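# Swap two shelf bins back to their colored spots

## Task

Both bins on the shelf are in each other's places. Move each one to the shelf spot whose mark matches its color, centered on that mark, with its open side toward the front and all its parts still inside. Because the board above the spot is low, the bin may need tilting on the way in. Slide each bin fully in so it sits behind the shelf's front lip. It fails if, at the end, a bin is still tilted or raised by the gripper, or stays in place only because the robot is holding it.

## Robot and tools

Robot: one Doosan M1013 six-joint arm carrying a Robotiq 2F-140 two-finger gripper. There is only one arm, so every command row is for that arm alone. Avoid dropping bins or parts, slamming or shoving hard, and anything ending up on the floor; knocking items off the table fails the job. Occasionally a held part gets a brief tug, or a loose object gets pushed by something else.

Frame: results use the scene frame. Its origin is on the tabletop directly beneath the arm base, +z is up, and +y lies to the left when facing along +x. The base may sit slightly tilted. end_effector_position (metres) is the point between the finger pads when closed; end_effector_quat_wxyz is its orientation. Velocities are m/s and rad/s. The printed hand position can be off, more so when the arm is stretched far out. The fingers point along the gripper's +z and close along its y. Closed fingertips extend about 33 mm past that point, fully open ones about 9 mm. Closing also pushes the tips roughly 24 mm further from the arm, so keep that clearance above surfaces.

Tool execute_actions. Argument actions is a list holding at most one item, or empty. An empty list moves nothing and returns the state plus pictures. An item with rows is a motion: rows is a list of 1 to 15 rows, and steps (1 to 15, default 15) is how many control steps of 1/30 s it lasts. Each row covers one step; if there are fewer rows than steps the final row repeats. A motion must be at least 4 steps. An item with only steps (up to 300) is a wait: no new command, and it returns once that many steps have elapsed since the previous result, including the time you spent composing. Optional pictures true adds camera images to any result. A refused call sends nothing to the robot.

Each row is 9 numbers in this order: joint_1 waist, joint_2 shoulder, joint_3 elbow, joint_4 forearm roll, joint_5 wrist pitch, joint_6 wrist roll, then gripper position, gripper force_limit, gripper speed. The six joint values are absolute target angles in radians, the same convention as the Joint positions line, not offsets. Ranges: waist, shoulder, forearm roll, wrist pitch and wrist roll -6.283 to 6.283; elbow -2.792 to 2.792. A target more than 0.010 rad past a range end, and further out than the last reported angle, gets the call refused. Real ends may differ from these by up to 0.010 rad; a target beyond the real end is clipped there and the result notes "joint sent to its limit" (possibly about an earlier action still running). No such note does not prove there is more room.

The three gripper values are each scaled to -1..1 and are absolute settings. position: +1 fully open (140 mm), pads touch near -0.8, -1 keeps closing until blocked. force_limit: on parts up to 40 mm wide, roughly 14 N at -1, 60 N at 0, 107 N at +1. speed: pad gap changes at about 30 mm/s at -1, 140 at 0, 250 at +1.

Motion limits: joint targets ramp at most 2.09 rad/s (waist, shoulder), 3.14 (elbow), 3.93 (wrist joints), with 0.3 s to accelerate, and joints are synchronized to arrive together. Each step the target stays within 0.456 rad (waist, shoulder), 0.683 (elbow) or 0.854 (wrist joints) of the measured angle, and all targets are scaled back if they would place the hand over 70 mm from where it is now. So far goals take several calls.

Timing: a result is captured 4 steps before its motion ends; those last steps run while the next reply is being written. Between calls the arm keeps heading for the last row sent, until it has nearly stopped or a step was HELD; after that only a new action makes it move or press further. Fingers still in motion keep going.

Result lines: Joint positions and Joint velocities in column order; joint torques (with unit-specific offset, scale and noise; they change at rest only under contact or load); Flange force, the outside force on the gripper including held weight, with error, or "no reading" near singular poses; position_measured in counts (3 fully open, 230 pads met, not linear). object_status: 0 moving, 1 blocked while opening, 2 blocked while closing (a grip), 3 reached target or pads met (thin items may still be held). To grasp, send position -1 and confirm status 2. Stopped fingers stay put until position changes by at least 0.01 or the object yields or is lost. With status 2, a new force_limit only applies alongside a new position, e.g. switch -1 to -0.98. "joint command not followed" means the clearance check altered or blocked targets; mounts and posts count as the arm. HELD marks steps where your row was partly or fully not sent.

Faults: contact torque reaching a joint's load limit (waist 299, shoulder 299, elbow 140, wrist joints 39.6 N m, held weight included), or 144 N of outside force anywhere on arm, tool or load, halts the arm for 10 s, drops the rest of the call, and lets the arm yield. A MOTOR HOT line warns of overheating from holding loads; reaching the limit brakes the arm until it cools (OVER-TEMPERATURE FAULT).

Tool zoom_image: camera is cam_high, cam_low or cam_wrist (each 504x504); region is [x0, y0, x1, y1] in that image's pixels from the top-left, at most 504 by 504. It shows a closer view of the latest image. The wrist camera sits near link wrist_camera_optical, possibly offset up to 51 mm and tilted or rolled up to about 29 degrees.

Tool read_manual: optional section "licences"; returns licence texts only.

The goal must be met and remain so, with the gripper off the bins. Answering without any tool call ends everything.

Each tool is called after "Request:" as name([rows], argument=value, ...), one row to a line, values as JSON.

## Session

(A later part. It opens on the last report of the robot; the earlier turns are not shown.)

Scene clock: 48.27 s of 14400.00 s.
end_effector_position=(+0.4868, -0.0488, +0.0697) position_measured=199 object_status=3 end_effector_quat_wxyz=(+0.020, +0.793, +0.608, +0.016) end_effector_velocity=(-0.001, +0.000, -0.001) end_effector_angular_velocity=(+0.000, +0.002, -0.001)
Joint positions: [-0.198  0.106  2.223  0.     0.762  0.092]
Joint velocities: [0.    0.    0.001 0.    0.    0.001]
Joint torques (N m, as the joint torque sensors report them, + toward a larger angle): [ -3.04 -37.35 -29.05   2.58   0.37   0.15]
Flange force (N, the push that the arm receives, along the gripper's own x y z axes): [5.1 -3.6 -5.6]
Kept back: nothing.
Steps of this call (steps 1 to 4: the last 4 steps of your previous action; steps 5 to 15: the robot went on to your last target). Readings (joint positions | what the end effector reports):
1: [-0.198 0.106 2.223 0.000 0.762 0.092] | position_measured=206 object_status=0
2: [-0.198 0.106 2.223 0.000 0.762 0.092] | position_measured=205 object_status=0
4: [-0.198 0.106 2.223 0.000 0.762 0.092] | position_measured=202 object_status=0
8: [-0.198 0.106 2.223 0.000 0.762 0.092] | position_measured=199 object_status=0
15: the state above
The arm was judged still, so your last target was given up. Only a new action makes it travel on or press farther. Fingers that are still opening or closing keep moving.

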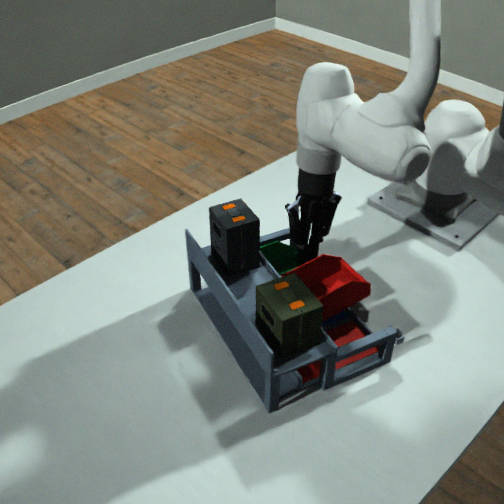

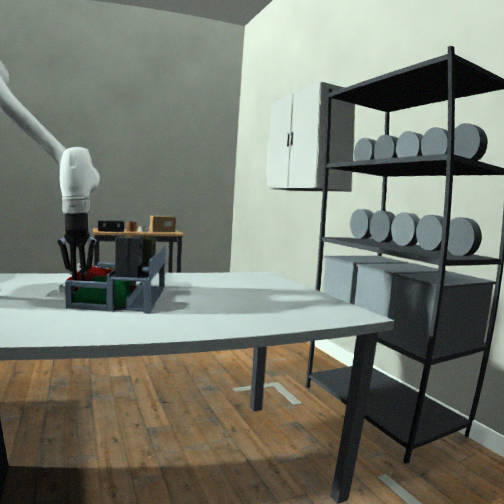

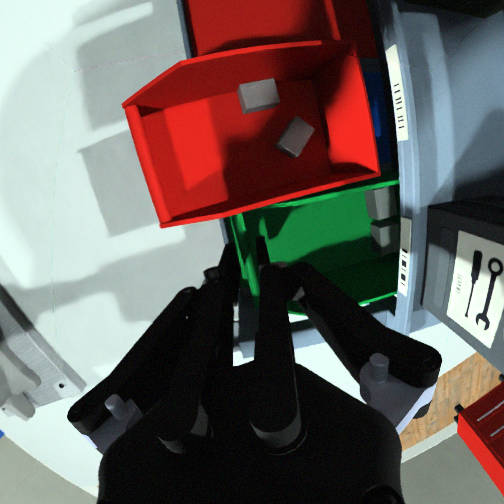

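Request:
execute_actions([
  {"rows":[[-0.198,0.0,2.14,0,0.98,0.092,-0.55,1,-0.6]],"steps":14},
])

Request:
execute_actions([
  {"rows":[[0.0466,0.035,2.095,0,1.11,0.337,-0.4,1,-0.6]],"steps":15},
])

Request:
execute_actions([
  {"steps":6},
])

Request:
execute_actions([
  {"rows":[[0.0466,0.106,2.152,0,0.984,0.337,-0.4,1,-0.6]],"steps":15},
], pictures=true)

Scene clock: 48.80 s of 14400.00 s.
end_effector_position=(+0.4768, -0.0468, +0.1559) position_measured=199 object_status=3 end_effector_quat_wxyz=(+0.010, +0.794, +0.608, +0.007) end_effector_velocity=(-0.005, +0.001, -0.001) end_effector_angular_velocity=(+0.003, +0.013, -0.000)
Joint positions: [-0.198 -0.     2.14   0.     0.98   0.092]
Joint velocities: [-0.    -0.     0.002  0.     0.011  0.   ]
Joint torques (N m, as the joint torque sensors report them, + toward a larger angle): [ -3.43 -31.02 -32.85   3.02  -0.02  -0.16]
Flange force (N, the push that the arm receives, along the gripper's own x y z axes): [6.5 1.8 -0.5]
Steps of this call (steps 1 to 6: nothing new was sent; steps 7 to 16: the first 10 steps of this action). Readings (joint positions | what the end effector reports):
7: [-0.198 0.106 2.223 0.000 0.763 0.092] | position_measured=199 object_status=3
8: [-0.198 0.103 2.221 0.000 0.770 0.092] | position_measured=199 object_status=3
10: [-0.198 0.076 2.199 0.000 0.826 0.092] | position_measured=199 object_status=3
14: [-0.198 0.004 2.143 0.000 0.971 0.092] | position_measured=199 object_status=3
16: the state above

Scene clock: 49.30 s of 14400.00 s.
end_effector_position=(+0.4607, +0.0629, +0.1609) position_measured=179 object_status=0 end_effector_quat_wxyz=(-0.024, +0.793, +0.608, -0.039) end_effector_velocity=(-0.051, +0.192, +0.014) end_effector_angular_velocity=(-0.050, +0.195, +0.007)
Joint positions: [0.033 0.033 2.098 0.    1.103 0.323]
Joint velocities: [ 0.421  0.055 -0.076 -0.001  0.22   0.415]
Joint torques (N m, as the joint torque sensors report them, + toward a larger angle): [-16.64 -36.06 -31.64   2.23   0.73  -0.61]
Flange force (N, the push that the arm receives, along the gripper's own x y z axes): [6.5 3.0 -2.1]
Steps of this call (steps 1 to 4: the last 4 steps of your previous action; steps 5 to 15: the first 11 steps of this action). Readings (joint positions | what the end effector reports):
5: [-0.198 -0.000 2.140 0.000 0.980 0.092] | position_measured=199 object_status=0
6: [-0.194 0.001 2.139 0.000 0.982 0.095] | position_measured=197 object_status=0
8: [-0.165 0.007 2.134 0.000 0.998 0.125] | position_measured=189 object_status=0
12: [-0.040 0.024 2.111 0.000 1.064 0.251] | position_measured=179 object_status=0
15: the state above

Scene clock: 49.50 s of 14400.00 s.
end_effector_position=(+0.4589, +0.0691, +0.1614) position_measured=179 object_status=3 end_effector_quat_wxyz=(-0.025, +0.793, +0.607, -0.042) end_effector_velocity=(+0.000, +0.000, +0.000) end_effector_angular_velocity=(+0.000, -0.000, -0.002)
Joint positions: [0.047 0.035 2.095 0.    1.11  0.337]
Joint velocities: [ 0.    -0.    -0.001  0.     0.001  0.002]
Joint torques (N m, as the joint torque sensors report them, + toward a larger angle): [  0.65 -37.65 -32.77   3.35   0.78  -0.4 ]
Flange force (N, the push that the arm receives, along the gripper's own x y z axes): [0.1 2.3 -2.6]
Kept back: nothing.
Steps of this call (steps 1 to 4: the last 4 steps of your previous action; steps 5 to 6: the robot went on to your last target). Readings (joint positions | what the end effector reports):
1: [0.043 0.034 2.096 0.000 1.108 0.333] | position_measured=179 object_status=3
2: [0.047 0.035 2.095 0.000 1.110 0.336] | position_measured=179 object_status=3
4: [0.047 0.035 2.095 0.000 1.110 0.337] | position_measured=179 object_status=3
6: the state above

Scene clock: 49.87 s of 14400.00 s.
end_effector_position=(+0.4605, +0.0689, +0.1002) position_measured=179 object_status=3 end_effector_quat_wxyz=(-0.026, +0.793, +0.607, -0.043) end_effector_velocity=(+0.001, +0.000, +0.001) end_effector_angular_velocity=(+0.000, -0.004, +0.000)
Joint positions: [ 0.047  0.106  2.152 -0.     0.984  0.337]
Joint velocities: [-0.    -0.002 -0.001  0.    -0.002 -0.   ]
Joint torques (N m, as the joint torque sensors report them, + toward a larger angle): [ -0.85 -40.58 -29.71   2.66   0.99  -0.09]
Flange force (N, the push that the arm receives, along the gripper's own x y z axes): [1.7 -2.0 -5.3]
Steps of this call (steps 1 to 11: the first 11 steps of this action). Readings (joint positions | what the end effector reports):
1: [0.047 0.035 2.095 0.000 1.110 0.337] | position_measured=179 object_status=3
2: [0.047 0.039 2.098 0.000 1.103 0.337] | position_measured=179 object_status=3
4: [0.047 0.068 2.123 0.000 1.051 0.337] | position_measured=179 object_status=3
8: [0.047 0.106 2.152 -0.000 0.984 0.337] | position_measured=179 object_status=3
11: the state above

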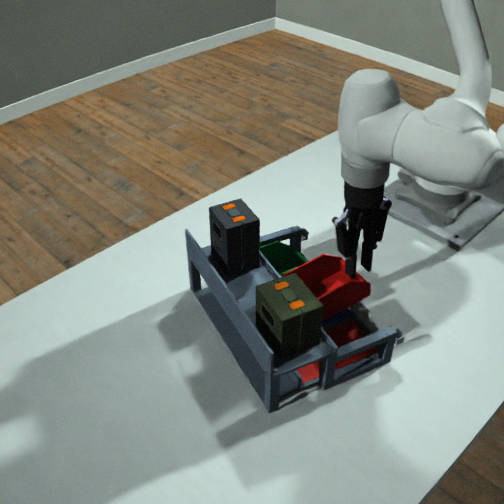

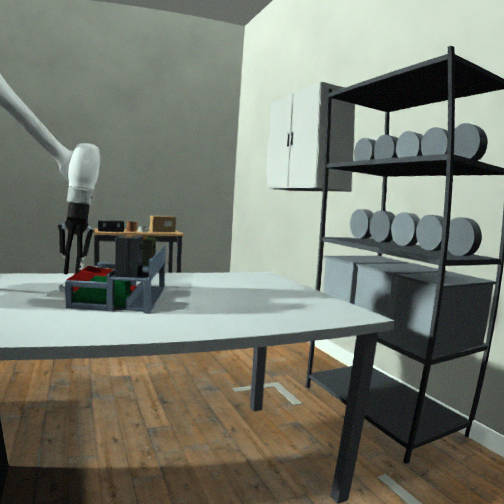

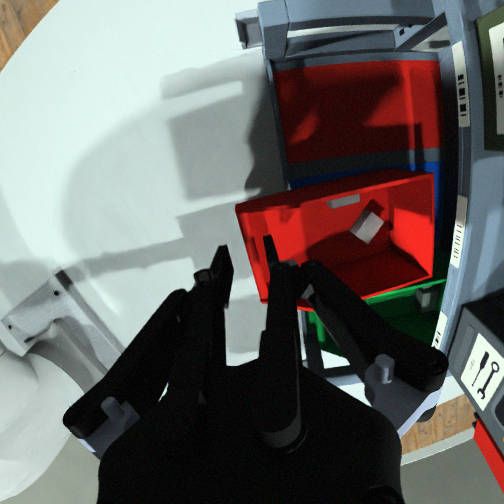

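Request:
execute_actions([
  {"rows":[[0.046,0.134,2.165,0,0.943,0.337,-0.4,1,-0.6],[0.046,0.134,2.165,0,0.943,0.337,-0.4,1,-0.6],[0.046,0.134,2.165,0,0.943,0.337,-0.4,1,-0.6],[0.046,0.134,2.165,0,0.943,0.337,-0.4,1,-0.6],[0.046,0.134,2.165,0,0.943,0.337,-0.4,1,-0.6],[0.046,0.134,2.165,0,0.943,0.337,-0.4,1,-0.6],[0.046,0.134,2.165,0,0.943,0.337,-1,1,-0.6]],"steps":15},
])

Request:
execute_actions([
  {"steps":14},
])

Request:
execute_actions([
  {"rows":[[0.046,0.129,2.162,0,0.951,0.337,-1,1,-0.6],[0.046,0.124,2.159,0,0.959,0.337,-1,1,-0.6],[0.046,0.119,2.156,0,0.967,0.337,-1,1,-0.6],[0.046,0.114,2.153,0,0.975,0.337,-1,1,-0.6],[0.046,0.109,2.15,0,0.983,0.337,-1,1,-0.6],[0.046,0.104,2.147,0,0.991,0.337,-1,1,-0.6],[0.046,0.099,2.144,0,0.999,0.337,-1,1,-0.6],[0.046,0.094,2.141,0,1.007,0.337,-1,1,-0.6],[0.046,0.089,2.138,0,1.015,0.337,-1,1,-0.6],[0.046,0.084,2.135,0,1.023,0.337,-1,1,-0.6],[0.046,0.079,2.132,0,1.031,0.337,-1,1,-0.6],[0.048,0.076,2.129,0,1.036,0.338,-1,1,-0.6],[0.056,0.079,2.125,0,1.037,0.346,-1,1,-0.6],[0.068,0.084,2.119,0,1.038,0.358,-1,1,-0.6],[0.08,0.089,2.113,0,1.039,0.37,-1,1,-0.6]],"steps":15},
])

Request:
execute_actions([
  {"rows":[[0.092,0.094,2.107,0,1.04,0.382,-1,1,-0.6],[0.104,0.099,2.101,0,1.041,0.394,-1,1,-0.6],[0.116,0.104,2.096,0,1.041,0.406,-1,1,-0.6],[0.128,0.109,2.09,0,1.042,0.418,-1,1,-0.6],[0.14,0.114,2.084,0,1.043,0.43,-1,1,-0.6],[0.152,0.119,2.078,0,1.044,0.442,-1,1,-0.6],[0.164,0.124,2.072,0,1.045,0.454,-1,1,-0.6],[0.176,0.13,2.066,0,1.046,0.466,-1,1,-0.6],[0.188,0.135,2.06,0,1.047,0.478,-1,1,-0.6],[0.2,0.14,2.054,0,1.047,0.49,-1,1,-0.6],[0.212,0.146,2.047,0,1.048,0.502,-1,1,-0.6],[0.224,0.151,2.041,0,1.049,0.514,-1,1,-0.6],[0.236,0.157,2.035,0,1.05,0.526,-1,1,-0.6],[0.245,0.161,2.03,0,1.051,0.535,-1,1,-0.6],[0.25,0.1636,2.0272,0,1.051,0.54,-1,1,-0.6]],"steps":15},
])

Request:
execute_actions([
  {"steps":10},
], pictures=true)

Scene clock: 50.67 s of 14400.00 s.
end_effector_position=(+0.4628, +0.0688, +0.0808) position_measured=193 object_status=0 end_effector_quat_wxyz=(-0.026, +0.793, +0.607, -0.043) end_effector_velocity=(+0.001, +0.000, +0.001) end_effector_angular_velocity=(+0.000, -0.001, +0.000)
Joint positions: [0.046 0.134 2.165 0.    0.943 0.337]
Joint velocities: [-0.     0.    -0.002  0.     0.    -0.   ]
Joint torques (N m, as the joint torque sensors report them, + toward a larger angle): [ -0.52 -40.5  -28.85   2.5    1.17  -0.03]
Flange force (N, the push that the arm receives, along the gripper's own x y z axes): [-0.4 -3.0 -4.7]
Steps of this call (steps 1 to 4: the last 4 steps of your previous action; steps 5 to 13: the robot went on to your last target; steps 14 to 24: the first 11 steps of this action). Readings (joint positions | what the end effector reports):
14: [0.047 0.106 2.152 -0.000 0.984 0.337] | position_measured=179 object_status=3
15: [0.047 0.109 2.154 0.000 0.978 0.337] | position_measured=179 object_status=3
17: [0.046 0.130 2.163 0.000 0.949 0.337] | position_measured=179 object_status=3
21: [0.046 0.134 2.165 0.000 0.943 0.337] | position_measured=181 object_status=0
24: the state above

Scene clock: 51.13 s of 14400.00 s.
end_effector_position=(+0.4629, +0.0688, +0.0808) position_measured=225 object_status=2 end_effector_quat_wxyz=(-0.026, +0.793, +0.607, -0.043) end_effector_velocity=(+0.000, -0.000, +0.000) end_effector_angular_velocity=(-0.000, +0.001, +0.001)
Joint positions: [0.046 0.134 2.165 0.    0.943 0.337]
Joint velocities: [ 0.     0.001 -0.001 -0.     0.001 -0.001]
Joint torques (N m, as the joint torque sensors report them, + toward a larger angle): [ -3.08 -42.53 -29.98   2.29   0.49   0.08]
Flange force (N, the push that the arm receives, along the gripper's own x y z axes): [4.9 -3.6 -2.7]
Kept back: nothing.
Steps of this call (steps 1 to 4: the last 4 steps of your previous action; steps 5 to 14: the robot went on to your last target). Readings (joint positions | what the end effector reports):
1: [0.046 0.134 2.165 0.000 0.943 0.337] | position_measured=197 object_status=0
2: [0.046 0.134 2.165 0.000 0.943 0.337] | position_measured=201 object_status=0
4: [0.046 0.134 2.165 0.000 0.943 0.337] | position_measured=209 object_status=0
8: [0.046 0.134 2.165 0.000 0.943 0.337] | position_measured=224 object_status=0
14: the state above

Scene clock: 51.50 s of 14400.00 s.
end_effector_position=(+0.4607, +0.0687, +0.1158) position_measured=225 object_status=2 end_effector_quat_wxyz=(-0.026, +0.793, +0.607, -0.043) end_effector_velocity=(-0.010, -0.000, +0.113) end_effector_angular_velocity=(+0.000, -0.001, -0.000)
Joint positions: [ 0.046  0.088  2.137 -0.     1.017  0.337]
Joint velocities: [-0.    -0.148 -0.089  0.     0.236 -0.   ]
Joint torques (N m, as the joint torque sensors report them, + toward a larger angle): [ -1.94 -41.91 -32.68   2.99   0.96   0.32]
Flange force (N, the push that the arm receives, along the gripper's own x y z axes): [2.8 -1.1 1.4]
Steps of this call (steps 1 to 11: the first 11 steps of this action). Readings (joint positions | what the end effector reports):
1: [0.046 0.134 2.165 0.000 0.943 0.337] | position_measured=225 object_status=2
2: [0.046 0.132 2.164 -0.000 0.947 0.337] | position_measured=225 object_status=2
4: [0.046 0.123 2.158 -0.000 0.961 0.337] | position_measured=225 object_status=2
8: [0.046 0.103 2.146 -0.000 0.993 0.337] | position_measured=225 object_status=2
11: the state above

Scene clock: 52.00 s of 14400.00 s.
end_effector_position=(+0.4844, +0.1403, +0.1258) position_measured=225 object_status=2 end_effector_quat_wxyz=(-0.020, +0.793, +0.608, -0.046) end_effector_velocity=(+0.054, +0.195, -0.002) end_effector_angular_velocity=(-0.032, -0.017, +0.003)
Joint positions: [ 0.186  0.134  2.061 -0.     1.047  0.476]
Joint velocities: [ 0.355  0.154 -0.18   0.     0.017  0.354]
Joint torques (N m, as the joint torque sensors report them, + toward a larger angle): [ -3.6  -50.79 -31.44   2.65   0.66   0.24]
Flange force (N, the push that the arm receives, along the gripper's own x y z axes): [10.4 3.5 0.4]
Steps of this call (steps 1 to 4: the last 4 steps of your previous action; steps 5 to 15: the first 11 steps of this action). Readings (joint positions | what the end effector reports):
5: [0.068 0.084 2.119 -0.000 1.038 0.358] | position_measured=225 object_status=2
6: [0.079 0.088 2.114 -0.000 1.039 0.369] | position_measured=225 object_status=2
8: [0.102 0.098 2.102 -0.000 1.041 0.392] | position_measured=225 object_status=2
12: [0.150 0.118 2.079 -0.000 1.044 0.440] | position_measured=225 object_status=2
15: the state above

Scene clock: 52.33 s of 14400.00 s.
end_effector_position=(+0.4931, +0.1766, +0.1249) position_measured=225 object_status=2 end_effector_quat_wxyz=(-0.017, +0.793, +0.608, -0.047) end_effector_velocity=(+0.001, +0.000, +0.001) end_effector_angular_velocity=(+0.001, -0.003, -0.000)
Joint positions: [ 0.25   0.164  2.027 -0.     1.051  0.54 ]
Joint velocities: [-0.    -0.001 -0.002  0.    -0.     0.   ]
Joint torques (N m, as the joint torque sensors report them, + toward a larger angle): [ -4.42 -50.16 -33.07   2.77   0.56  -0.03]
Flange force (N, the push that the arm receives, along the gripper's own x y z axes): [6.9 -3.8 -0.6]
Kept back: nothing.
Steps of this call (steps 1 to 4: the last 4 steps of your previous action; steps 5 to 10: the robot went on to your last target). Readings (joint positions | what the end effector reports):
1: [0.198 0.139 2.055 -0.000 1.047 0.488] | position_measured=225 object_status=2
2: [0.210 0.145 2.049 -0.000 1.048 0.500] | position_measured=225 object_status=2
4: [0.233 0.155 2.036 -0.000 1.050 0.523] | position_measured=225 object_status=2
8: [0.250 0.164 2.027 -0.000 1.051 0.540] | position_measured=225 object_status=2
10: the state above

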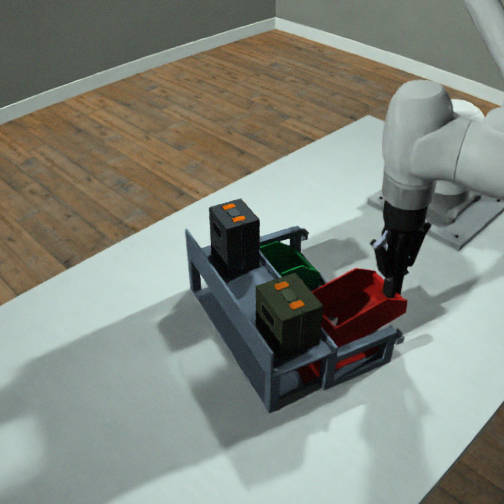

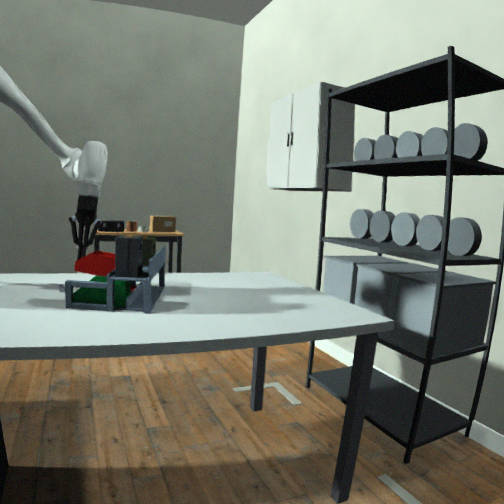

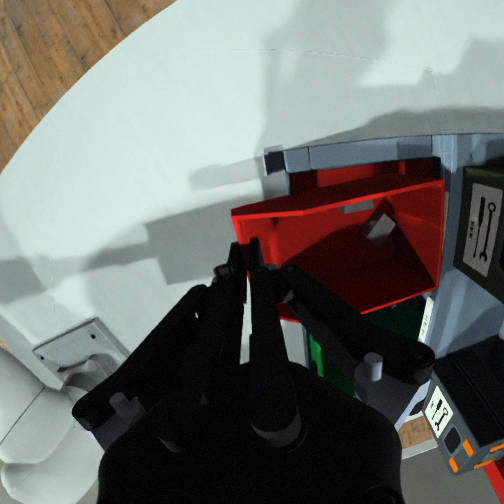

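Request:
execute_actions([
  {"rows":[[0.252,0.168,2.03,0,1.044,0.542,-1,1,-0.6],[0.254,0.173,2.032,0,1.037,0.544,-1,1,-0.6],[0.256,0.177,2.035,0,1.03,0.546,-1,1,-0.6],[0.256,0.181,2.037,0,1.024,0.546,-1,1,-0.6],[0.256,0.186,2.04,0,1.016,0.546,-1,1,-0.6],[0.256,0.19,2.042,0,1.01,0.546,-1,1,-0.6],[0.256,0.194,2.045,0,1.003,0.546,-1,1,-0.6],[0.256,0.198,2.047,0,0.997,0.546,-1,1,-0.6],[0.256,0.203,2.05,0,0.989,0.546,-1,1,-0.6],[0.256,0.207,2.052,0,0.983,0.546,-1,1,-0.6],[0.256,0.211,2.055,0,0.976,0.546,-1,1,-0.6],[0.2563,0.2154,2.0573,0,0.969,0.546,-1,1,-0.6]],"steps":15},
])

Request:
execute_actions([
  {"steps":10},
], pictures=true)

Request:
zoom_image(camera="cam_high", region=[250, 220, 430, 400])

Scene clock: 53.00 s of 14400.00 s.
end_effector_position=(+0.4950, +0.1803, +0.0921) position_measured=225 object_status=2 end_effector_quat_wxyz=(-0.017, +0.793, +0.608, -0.047) end_effector_velocity=(+0.004, +0.001, -0.104) end_effector_angular_velocity=(-0.002, +0.006, -0.001)
Joint positions: [0.256 0.204 2.05  0.    0.988 0.546]
Joint velocities: [-0.     0.128  0.074 -0.    -0.197  0.001]
Joint torques (N m, as the joint torque sensors report them, + toward a larger angle): [ -3.77 -53.83 -32.37   2.8    0.52   0.27]
Flange force (N, the push that the arm receives, along the gripper's own x y z axes): [5.3 -3.6 -0.3]
Steps of this call (steps 1 to 9: the robot went on to your last target; steps 10 to 20: the first 11 steps of this action). Readings (joint positions | what the end effector reports):
10: [0.250 0.164 2.027 -0.000 1.051 0.540] | position_measured=225 object_status=2
11: [0.251 0.166 2.028 0.000 1.048 0.541] | position_measured=225 object_status=2
13: [0.254 0.174 2.033 0.000 1.035 0.545] | position_measured=225 object_status=2
17: [0.256 0.191 2.043 0.000 1.008 0.546] | position_measured=225 object_status=2
20: the state above

Scene clock: 53.33 s of 14400.00 s.
end_effector_position=(+0.4954, +0.1806, +0.0828) position_measured=225 object_status=2 end_effector_quat_wxyz=(-0.017, +0.793, +0.608, -0.047) end_effector_velocity=(+0.000, -0.000, +0.000) end_effector_angular_velocity=(-0.000, -0.000, +0.000)
Joint positions: [0.256 0.215 2.057 0.    0.969 0.546]
Joint velocities: [ 0. -0. -0. -0.  0. -0.]
Joint torques (N m, as the joint torque sensors report them, + toward a larger angle): [ -1.64 -53.75 -30.07   2.61   1.     0.16]
Flange force (N, the push that the arm receives, along the gripper's own x y z axes): [3.6 0.8 0.0]
Kept back: nothing.
Steps of this call (steps 1 to 4: the last 4 steps of your previous action; steps 5 to 10: the robot went on to your last target). Readings (joint positions | what the end effector reports):
1: [0.256 0.208 2.053 0.000 0.981 0.546] | position_measured=225 object_status=2
2: [0.256 0.212 2.056 0.000 0.974 0.546] | position_measured=225 object_status=2
4: [0.256 0.215 2.057 0.000 0.969 0.546] | position_measured=225 object_status=2
8: [0.256 0.215 2.057 0.000 0.969 0.546] | position_measured=225 object_status=2
10: the state above

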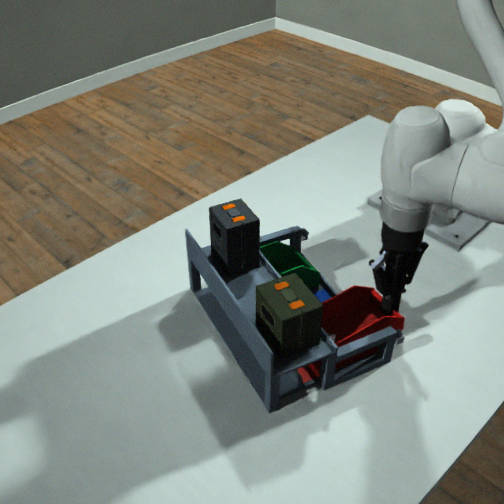

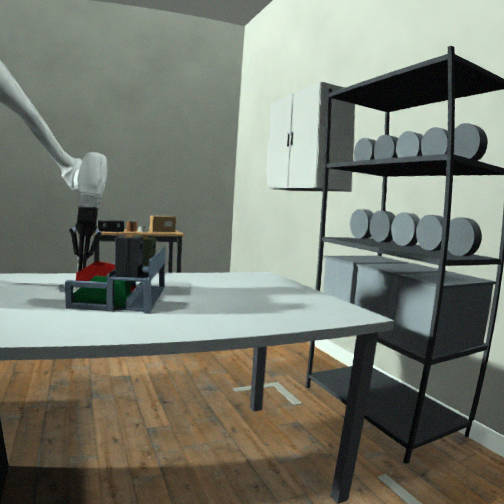

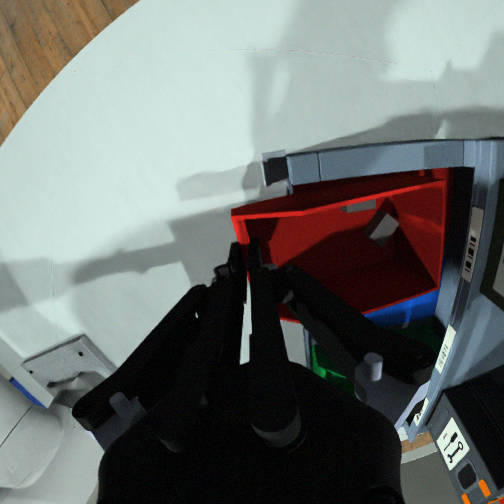

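Region (250, 220, 430, 400) of cam_high's 504x504 image, scaled by 2.800, with more detail than that image has.

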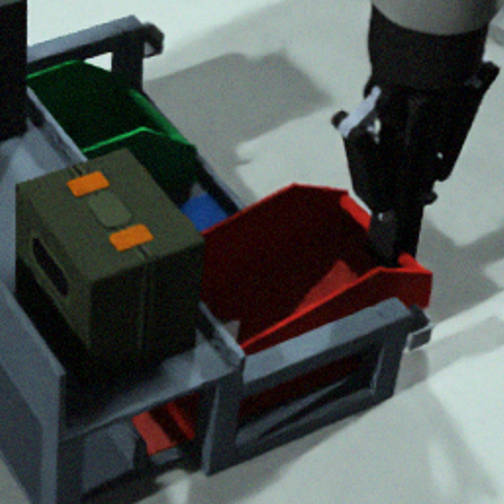

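Request:
execute_actions([
  {"rows":[[0.2563,0.217,2.058,0,0.967,0.546,-1,1,-0.6],[0.2563,0.219,2.058,0,0.965,0.546,-1,1,-0.6],[0.252,0.224,2.051,0,0.967,0.542,-1,1,-0.6],[0.248,0.229,2.044,0,0.969,0.538,-1,1,-0.6],[0.244,0.234,2.037,0,0.971,0.534,-1,1,-0.6],[0.239,0.239,2.03,0,0.973,0.529,-1,1,-0.6],[0.235,0.245,2.023,0,0.974,0.525,-1,1,-0.6],[0.231,0.25,2.016,0,0.976,0.521,-1,1,-0.6],[0.227,0.255,2.009,0,0.978,0.517,-1,1,-0.6],[0.223,0.26,2.002,0,0.98,0.513,-1,1,-0.6],[0.219,0.265,1.995,0,0.982,0.509,-1,1,-0.6],[0.215,0.27,1.988,0,0.984,0.505,-1,1,-0.6],[0.211,0.276,1.98,0,0.986,0.501,-1,1,-0.6],[0.207,0.281,1.973,0,0.988,0.497,-1,1,-0.6],[0.203,0.286,1.966,0,0.99,0.493,-1,1,-0.6]],"steps":15},
])

Request:
execute_actions([
  {"steps":10},
], pictures=true)

Scene clock: 53.90 s of 14400.00 s.
end_effector_position=(+0.5276, +0.1725, +0.0808) position_measured=225 object_status=2 end_effector_quat_wxyz=(-0.018, +0.793, +0.608, -0.047) end_effector_velocity=(+0.128, -0.035, +0.003) end_effector_angular_velocity=(+0.012, +0.002, -0.001)
Joint positions: [0.226 0.256 2.007 0.    0.978 0.516]
Joint velocities: [-0.119  0.149 -0.209  0.001  0.059 -0.12 ]
Joint torques (N m, as the joint torque sensors report them, + toward a larger angle): [ -1.61 -55.   -28.89   2.48   1.42   0.04]
Flange force (N, the push that the arm receives, along the gripper's own x y z axes): [2.3 -1.3 -3.5]
Steps of this call (steps 1 to 6: the robot went on to your last target; steps 7 to 17: the first 11 steps of this action). Readings (joint positions | what the end effector reports):
7: [0.256 0.215 2.057 0.000 0.969 0.546] | position_measured=225 object_status=2
8: [0.256 0.216 2.058 0.000 0.968 0.546] | position_measured=225 object_status=2
10: [0.255 0.221 2.055 0.000 0.966 0.545] | position_measured=225 object_status=2
14: [0.238 0.241 2.028 0.000 0.973 0.528] | position_measured=225 object_status=2
17: the state above

Scene clock: 54.23 s of 14400.00 s.
end_effector_position=(+0.5526, +0.1652, +0.0809) position_measured=225 object_status=2 end_effector_quat_wxyz=(-0.019, +0.793, +0.608, -0.046) end_effector_velocity=(+0.001, +0.000, +0.001) end_effector_angular_velocity=(+0.000, -0.002, -0.001)
Joint positions: [0.203 0.286 1.966 0.    0.99  0.493]
Joint velocities: [-0.    -0.    -0.002 -0.    -0.     0.001]
Joint torques (N m, as the joint torque sensors report them, + toward a larger angle): [ -1.64 -57.2  -28.95   2.8    0.9   -0.18]
Flange force (N, the push that the arm receives, along the gripper's own x y z axes): [2.2 -1.6 -6.0]
Kept back: nothing.
Steps of this call (steps 1 to 4: the last 4 steps of your previous action; steps 5 to 10: the robot went on to your last target). Readings (joint positions | what the end effector reports):
1: [0.222 0.261 2.000 0.000 0.980 0.512] | position_measured=225 object_status=2
2: [0.218 0.266 1.993 0.000 0.982 0.508] | position_measured=225 object_status=2
4: [0.210 0.277 1.979 0.000 0.986 0.500] | position_measured=225 object_status=2
8: [0.203 0.286 1.966 0.000 0.990 0.493] | position_measured=225 object_status=2
10: the state above

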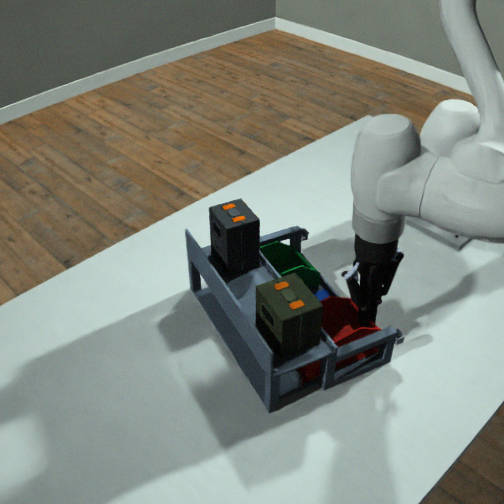

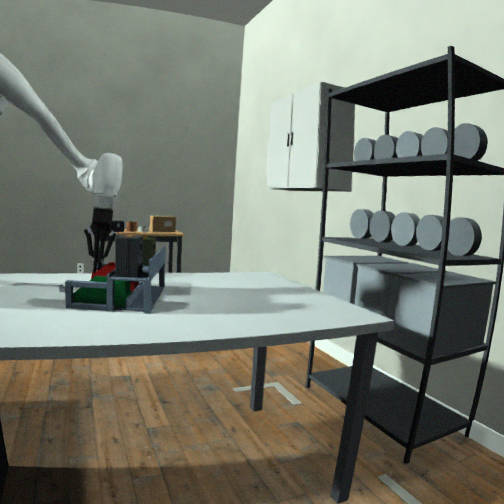

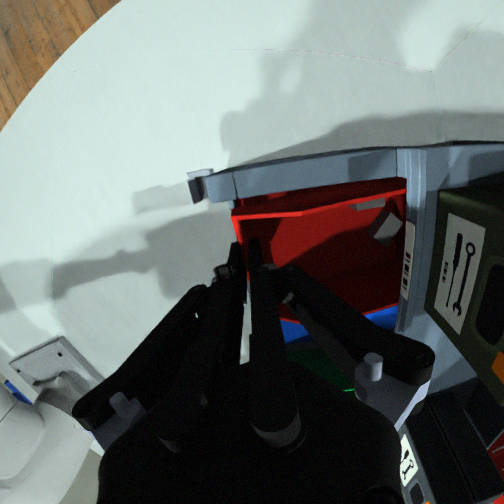

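Lower with +2 mm more in, release, then look from above.

Request:
execute_actions([
  {"rows":[[0.203,0.284,1.971,0,0.979,0.493,-1,1,-0.6],[0.203,0.282,1.977,0,0.967,0.493,-1,1,-0.6],[0.202,0.28,1.982,0,0.956,0.493,-1,1,-0.6],[0.202,0.277,1.988,0,0.945,0.493,-1,1,-0.6],[0.202,0.275,1.993,0,0.933,0.493,-1,1,-0.6],[0.202,0.273,1.999,0,0.922,0.493,-1,1,-0.6],[0.202,0.271,2.004,0,0.911,0.493,-1,1,-0.6],[0.202,0.268,2.01,0,0.9,0.493,-1,1,-0.6],[0.202,0.266,2.016,0,0.888,0.493,-1,1,-0.6],[0.202,0.264,2.021,0,0.877,0.493,-1,1,-0.6]],"steps":15},
])

Request:
execute_actions([
  {"rows":[[0.202,0.264,2.021,0,0.877,0.493,-0.55,1,-1]],"steps":15},
])

Request:
execute_actions([
  {"steps":10},
])

Request:
execute_actions([
  {"rows":[[0.202,0.16,1.95,0,1.03,0.493,-0.55,1,-0.6]],"steps":14},
])

Request:
execute_actions([
  {"rows":[[0.05,-0.04,2.17,0,1.01,1.91,0.8,0,0]],"steps":15},
])

Request:
execute_actions([
  {"steps":22},
], pictures=true)

Request:
zoom_image(camera="cam_wrist", region=[40, 0, 460, 280])

Scene clock: 54.83 s of 14400.00 s.
end_effector_position=(+0.5542, +0.1649, +0.0698) position_measured=225 object_status=2 end_effector_quat_wxyz=(-0.004, +0.794, +0.608, -0.013) end_effector_velocity=(+0.004, +0.001, -0.031) end_effector_angular_velocity=(+0.048, -0.210, +0.002)
Joint positions: [ 0.202  0.266  2.017 -0.     0.886  0.493]
Joint velocities: [-0.    -0.057  0.148 -0.001 -0.307 -0.001]
Joint torques (N m, as the joint torque sensors report them, + toward a larger angle): [ -1.74 -57.21 -30.25   3.41   0.26  -0.2 ]
Flange force (N, the push that the arm receives, along the gripper's own x y z axes): [3.6 1.0 -2.5]
Steps of this call (steps 1 to 7: the robot went on to your last target; steps 8 to 18: the first 11 steps of this action). Readings (joint positions | what the end effector reports):
8: [0.203 0.286 1.966 0.000 0.990 0.493] | position_measured=225 object_status=2
9: [0.203 0.285 1.968 0.000 0.985 0.493] | position_measured=225 object_status=2
11: [0.203 0.282 1.978 0.000 0.965 0.493] | position_measured=225 object_status=2
15: [0.202 0.273 2.000 -0.000 0.920 0.493] | position_measured=225 object_status=2
18: the state above

Scene clock: 55.33 s of 14400.00 s.
end_effector_position=(+0.5544, +0.1650, +0.0689) position_measured=209 object_status=0 end_effector_quat_wxyz=(-0.003, +0.794, +0.608, -0.010) end_effector_velocity=(-0.000, -0.000, -0.000) end_effector_angular_velocity=(+0.000, +0.000, -0.000)
Joint positions: [ 0.202  0.264  2.021 -0.     0.877  0.493]
Joint velocities: [ 0. -0.  0.  0.  0.  0.]
Joint torques (N m, as the joint torque sensors report them, + toward a larger angle): [ -4.03 -54.35 -29.2    2.81   0.67   0.28]
Flange force (N, the push that the arm receives, along the gripper's own x y z axes): [4.5 -4.3 -5.3]
Steps of this call (steps 1 to 4: the last 4 steps of your previous action; steps 5 to 15: the first 11 steps of this action). Readings (joint positions | what the end effector reports):
5: [0.202 0.264 2.021 -0.000 0.877 0.493] | position_measured=225 object_status=0
6: [0.202 0.264 2.021 -0.000 0.877 0.493] | position_measured=225 object_status=0
8: [0.202 0.264 2.021 -0.000 0.877 0.493] | position_measured=221 object_status=0
12: [0.202 0.264 2.021 -0.000 0.877 0.493] | position_measured=214 object_status=0
15: the state above

Scene clock: 55.67 s of 14400.00 s.
end_effector_position=(+0.5544, +0.1650, +0.0689) position_measured=199 object_status=0 end_effector_quat_wxyz=(-0.003, +0.794, +0.608, -0.010) end_effector_velocity=(+0.001, +0.000, +0.000) end_effector_angular_velocity=(+0.000, -0.002, -0.001)
Joint positions: [ 0.202  0.264  2.021 -0.     0.877  0.493]
Joint velocities: [ 0.     0.    -0.001 -0.    -0.     0.001]
Joint torques (N m, as the joint torque sensors report them, + toward a larger angle): [ -1.26 -55.37 -29.86   2.82   0.63  -0.02]
Flange force (N, the push that the arm receives, along the gripper's own x y z axes): [0.9 -1.9 -3.7]
Kept back: nothing.
Steps of this call (steps 1 to 4: the last 4 steps of your previous action; steps 5 to 10: the robot went on to your last target). Readings (joint positions | what the end effector reports):
1: [0.202 0.264 2.021 -0.000 0.877 0.493] | position_measured=208 object_status=0
2: [0.202 0.264 2.021 -0.000 0.877 0.493] | position_measured=206 object_status=0
4: [0.202 0.264 2.021 -0.000 0.877 0.493] | position_measured=203 object_status=0
8: [0.202 0.264 2.021 -0.000 0.877 0.493] | position_measured=199 object_status=0
10: the state above

Scene clock: 56.00 s of 14400.00 s.
end_effector_position=(+0.5559, +0.1656, +0.1616) position_measured=199 object_status=3 end_effector_quat_wxyz=(+0.002, +0.794, +0.608, +0.000) end_effector_velocity=(-0.002, -0.001, -0.000) end_effector_angular_velocity=(-0.001, +0.005, -0.000)
Joint positions: [0.202 0.16  1.95  0.    1.03  0.493]
Joint velocities: [-0.    -0.     0.001 -0.     0.005  0.   ]
Joint torques (N m, as the joint torque sensors report them, + toward a larger angle): [ -1.62 -54.19 -36.14   4.15   0.2    0.14]
Flange force (N, the push that the arm receives, along the gripper's own x y z axes): [3.4 -0.8 -3.0]
Steps of this call (steps 1 to 10: the first 10 steps of this action). Readings (joint positions | what the end effector reports):
1: [0.202 0.264 2.021 -0.000 0.877 0.493] | position_measured=199 object_status=0
2: [0.202 0.260 2.019 -0.000 0.883 0.493] | position_measured=199 object_status=3
4: [0.202 0.231 1.999 -0.000 0.926 0.493] | position_measured=199 object_status=3
8: [0.202 0.162 1.952 0.000 1.026 0.493] | position_measured=199 object_status=3
10: the state above

Scene clock: 56.50 s of 14400.00 s.
end_effector_position=(+0.4892, +0.1021, +0.1623) position_measured=127 object_status=0 end_effector_quat_wxyz=(+0.002, +0.962, +0.274, +0.000) end_effector_velocity=(-0.239, -0.198, -0.004) end_effector_angular_velocity=(+0.008, -0.018, -3.816)
Joint positions: [0.108 0.037 2.088 0.    1.016 1.151]
Joint velocities: [-0.329 -0.433  0.462 -0.    -0.035  3.487]
Joint torques (N m, as the joint torque sensors report them, + toward a larger angle): [  0.18 -35.18 -33.61   3.06   0.83   0.4 ]
Flange force (N, the push that the arm receives, along the gripper's own x y z axes): [1.7 -0.7 -2.1]
Steps of this call (steps 1 to 4: the last 4 steps of your previous action; steps 5 to 15: the first 11 steps of this action). Readings (joint positions | what the end effector reports):
5: [0.202 0.160 1.950 0.000 1.030 0.493] | position_measured=199 object_status=0
6: [0.201 0.159 1.952 0.000 1.029 0.499] | position_measured=195 object_status=0
8: [0.191 0.146 1.969 0.000 1.026 0.555] | position_measured=180 object_status=0
12: [0.144 0.084 2.037 0.000 1.020 0.838] | position_measured=150 object_status=0
15: the state above

Scene clock: 57.23 s of 14400.00 s.
end_effector_position=(+0.4455, +0.0696, +0.1596) position_measured=28 object_status=3 end_effector_quat_wxyz=(+0.001, +0.991, -0.131, +0.001) end_effector_velocity=(+0.000, +0.000, -0.000) end_effector_angular_velocity=(+0.000, +0.000, +0.000)
Joint positions: [ 0.05 -0.04  2.17  0.    1.01  1.91]
Joint velocities: [-0.     0.001 -0.     0.     0.    -0.001]
Joint torques (N m, as the joint torque sensors report them, + toward a larger angle): [ -2.93 -30.02 -33.33   3.13   0.52  -0.61]
Flange force (N, the push that the arm receives, along the gripper's own x y z axes): [-1.3 -7.7 -2.3]
Kept back: nothing.
Steps of this call (steps 1 to 4: the last 4 steps of your previous action; steps 5 to 22: the robot went on to your last target). Readings (joint positions | what the end effector reports):
1: [0.098 0.023 2.103 0.000 1.015 1.273] | position_measured=120 object_status=0
2: [0.088 0.010 2.116 0.000 1.014 1.395] | position_measured=112 object_status=0
4: [0.072 -0.011 2.139 0.000 1.012 1.609] | position_measured=97 object_status=0
8: [0.053 -0.036 2.165 0.000 1.010 1.865] | position_measured=66 object_status=0
22: the state above

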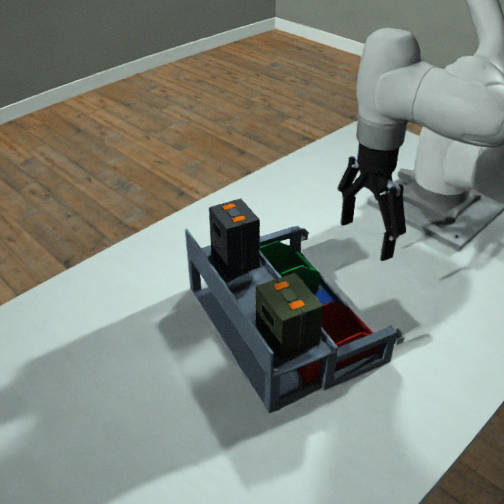

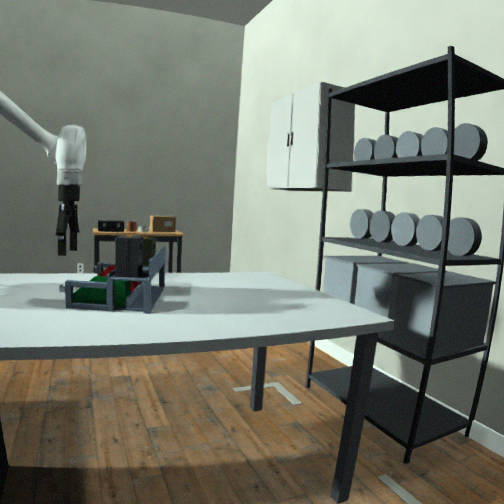

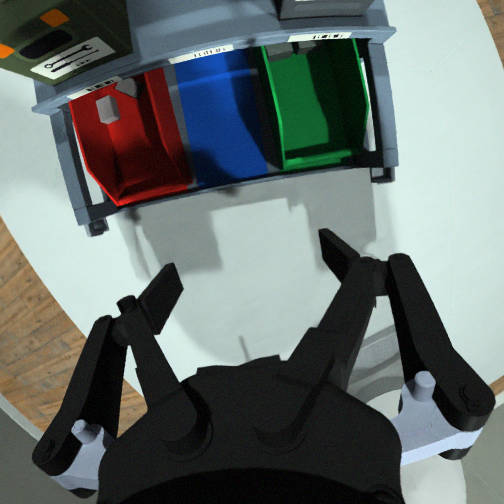

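Region (40, 0, 460, 280) of cam_wrist's 504x504 image, scaled by 1.200, with more detail than that image has.

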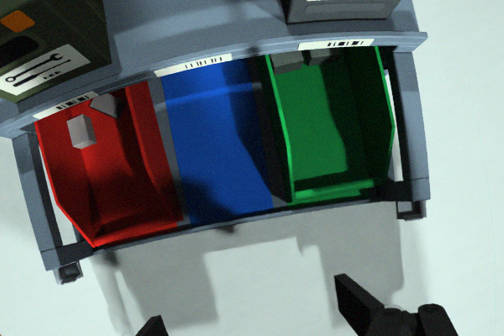

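Request:
zoom_image(camera="cam_wrist", region=[60, 100, 400, 240])

Request:
zoom_image(camera="cam_high", region=[250, 220, 420, 400])

Region (60, 100, 400, 240) of cam_wrist's 504x504 image, scaled by 1.482, with more detail than that image has; it fills the top 208 rows of this view, and the rest is white.

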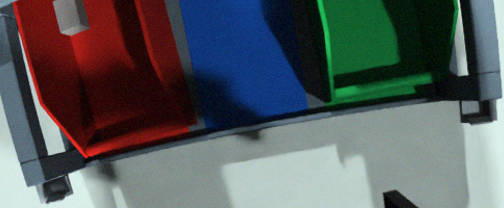

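Region (250, 220, 420, 400) of cam_high's 504x504 image, scaled by 2.800, with more detail than that image has.

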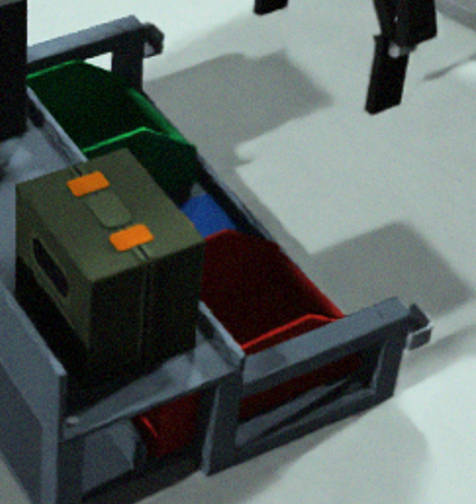

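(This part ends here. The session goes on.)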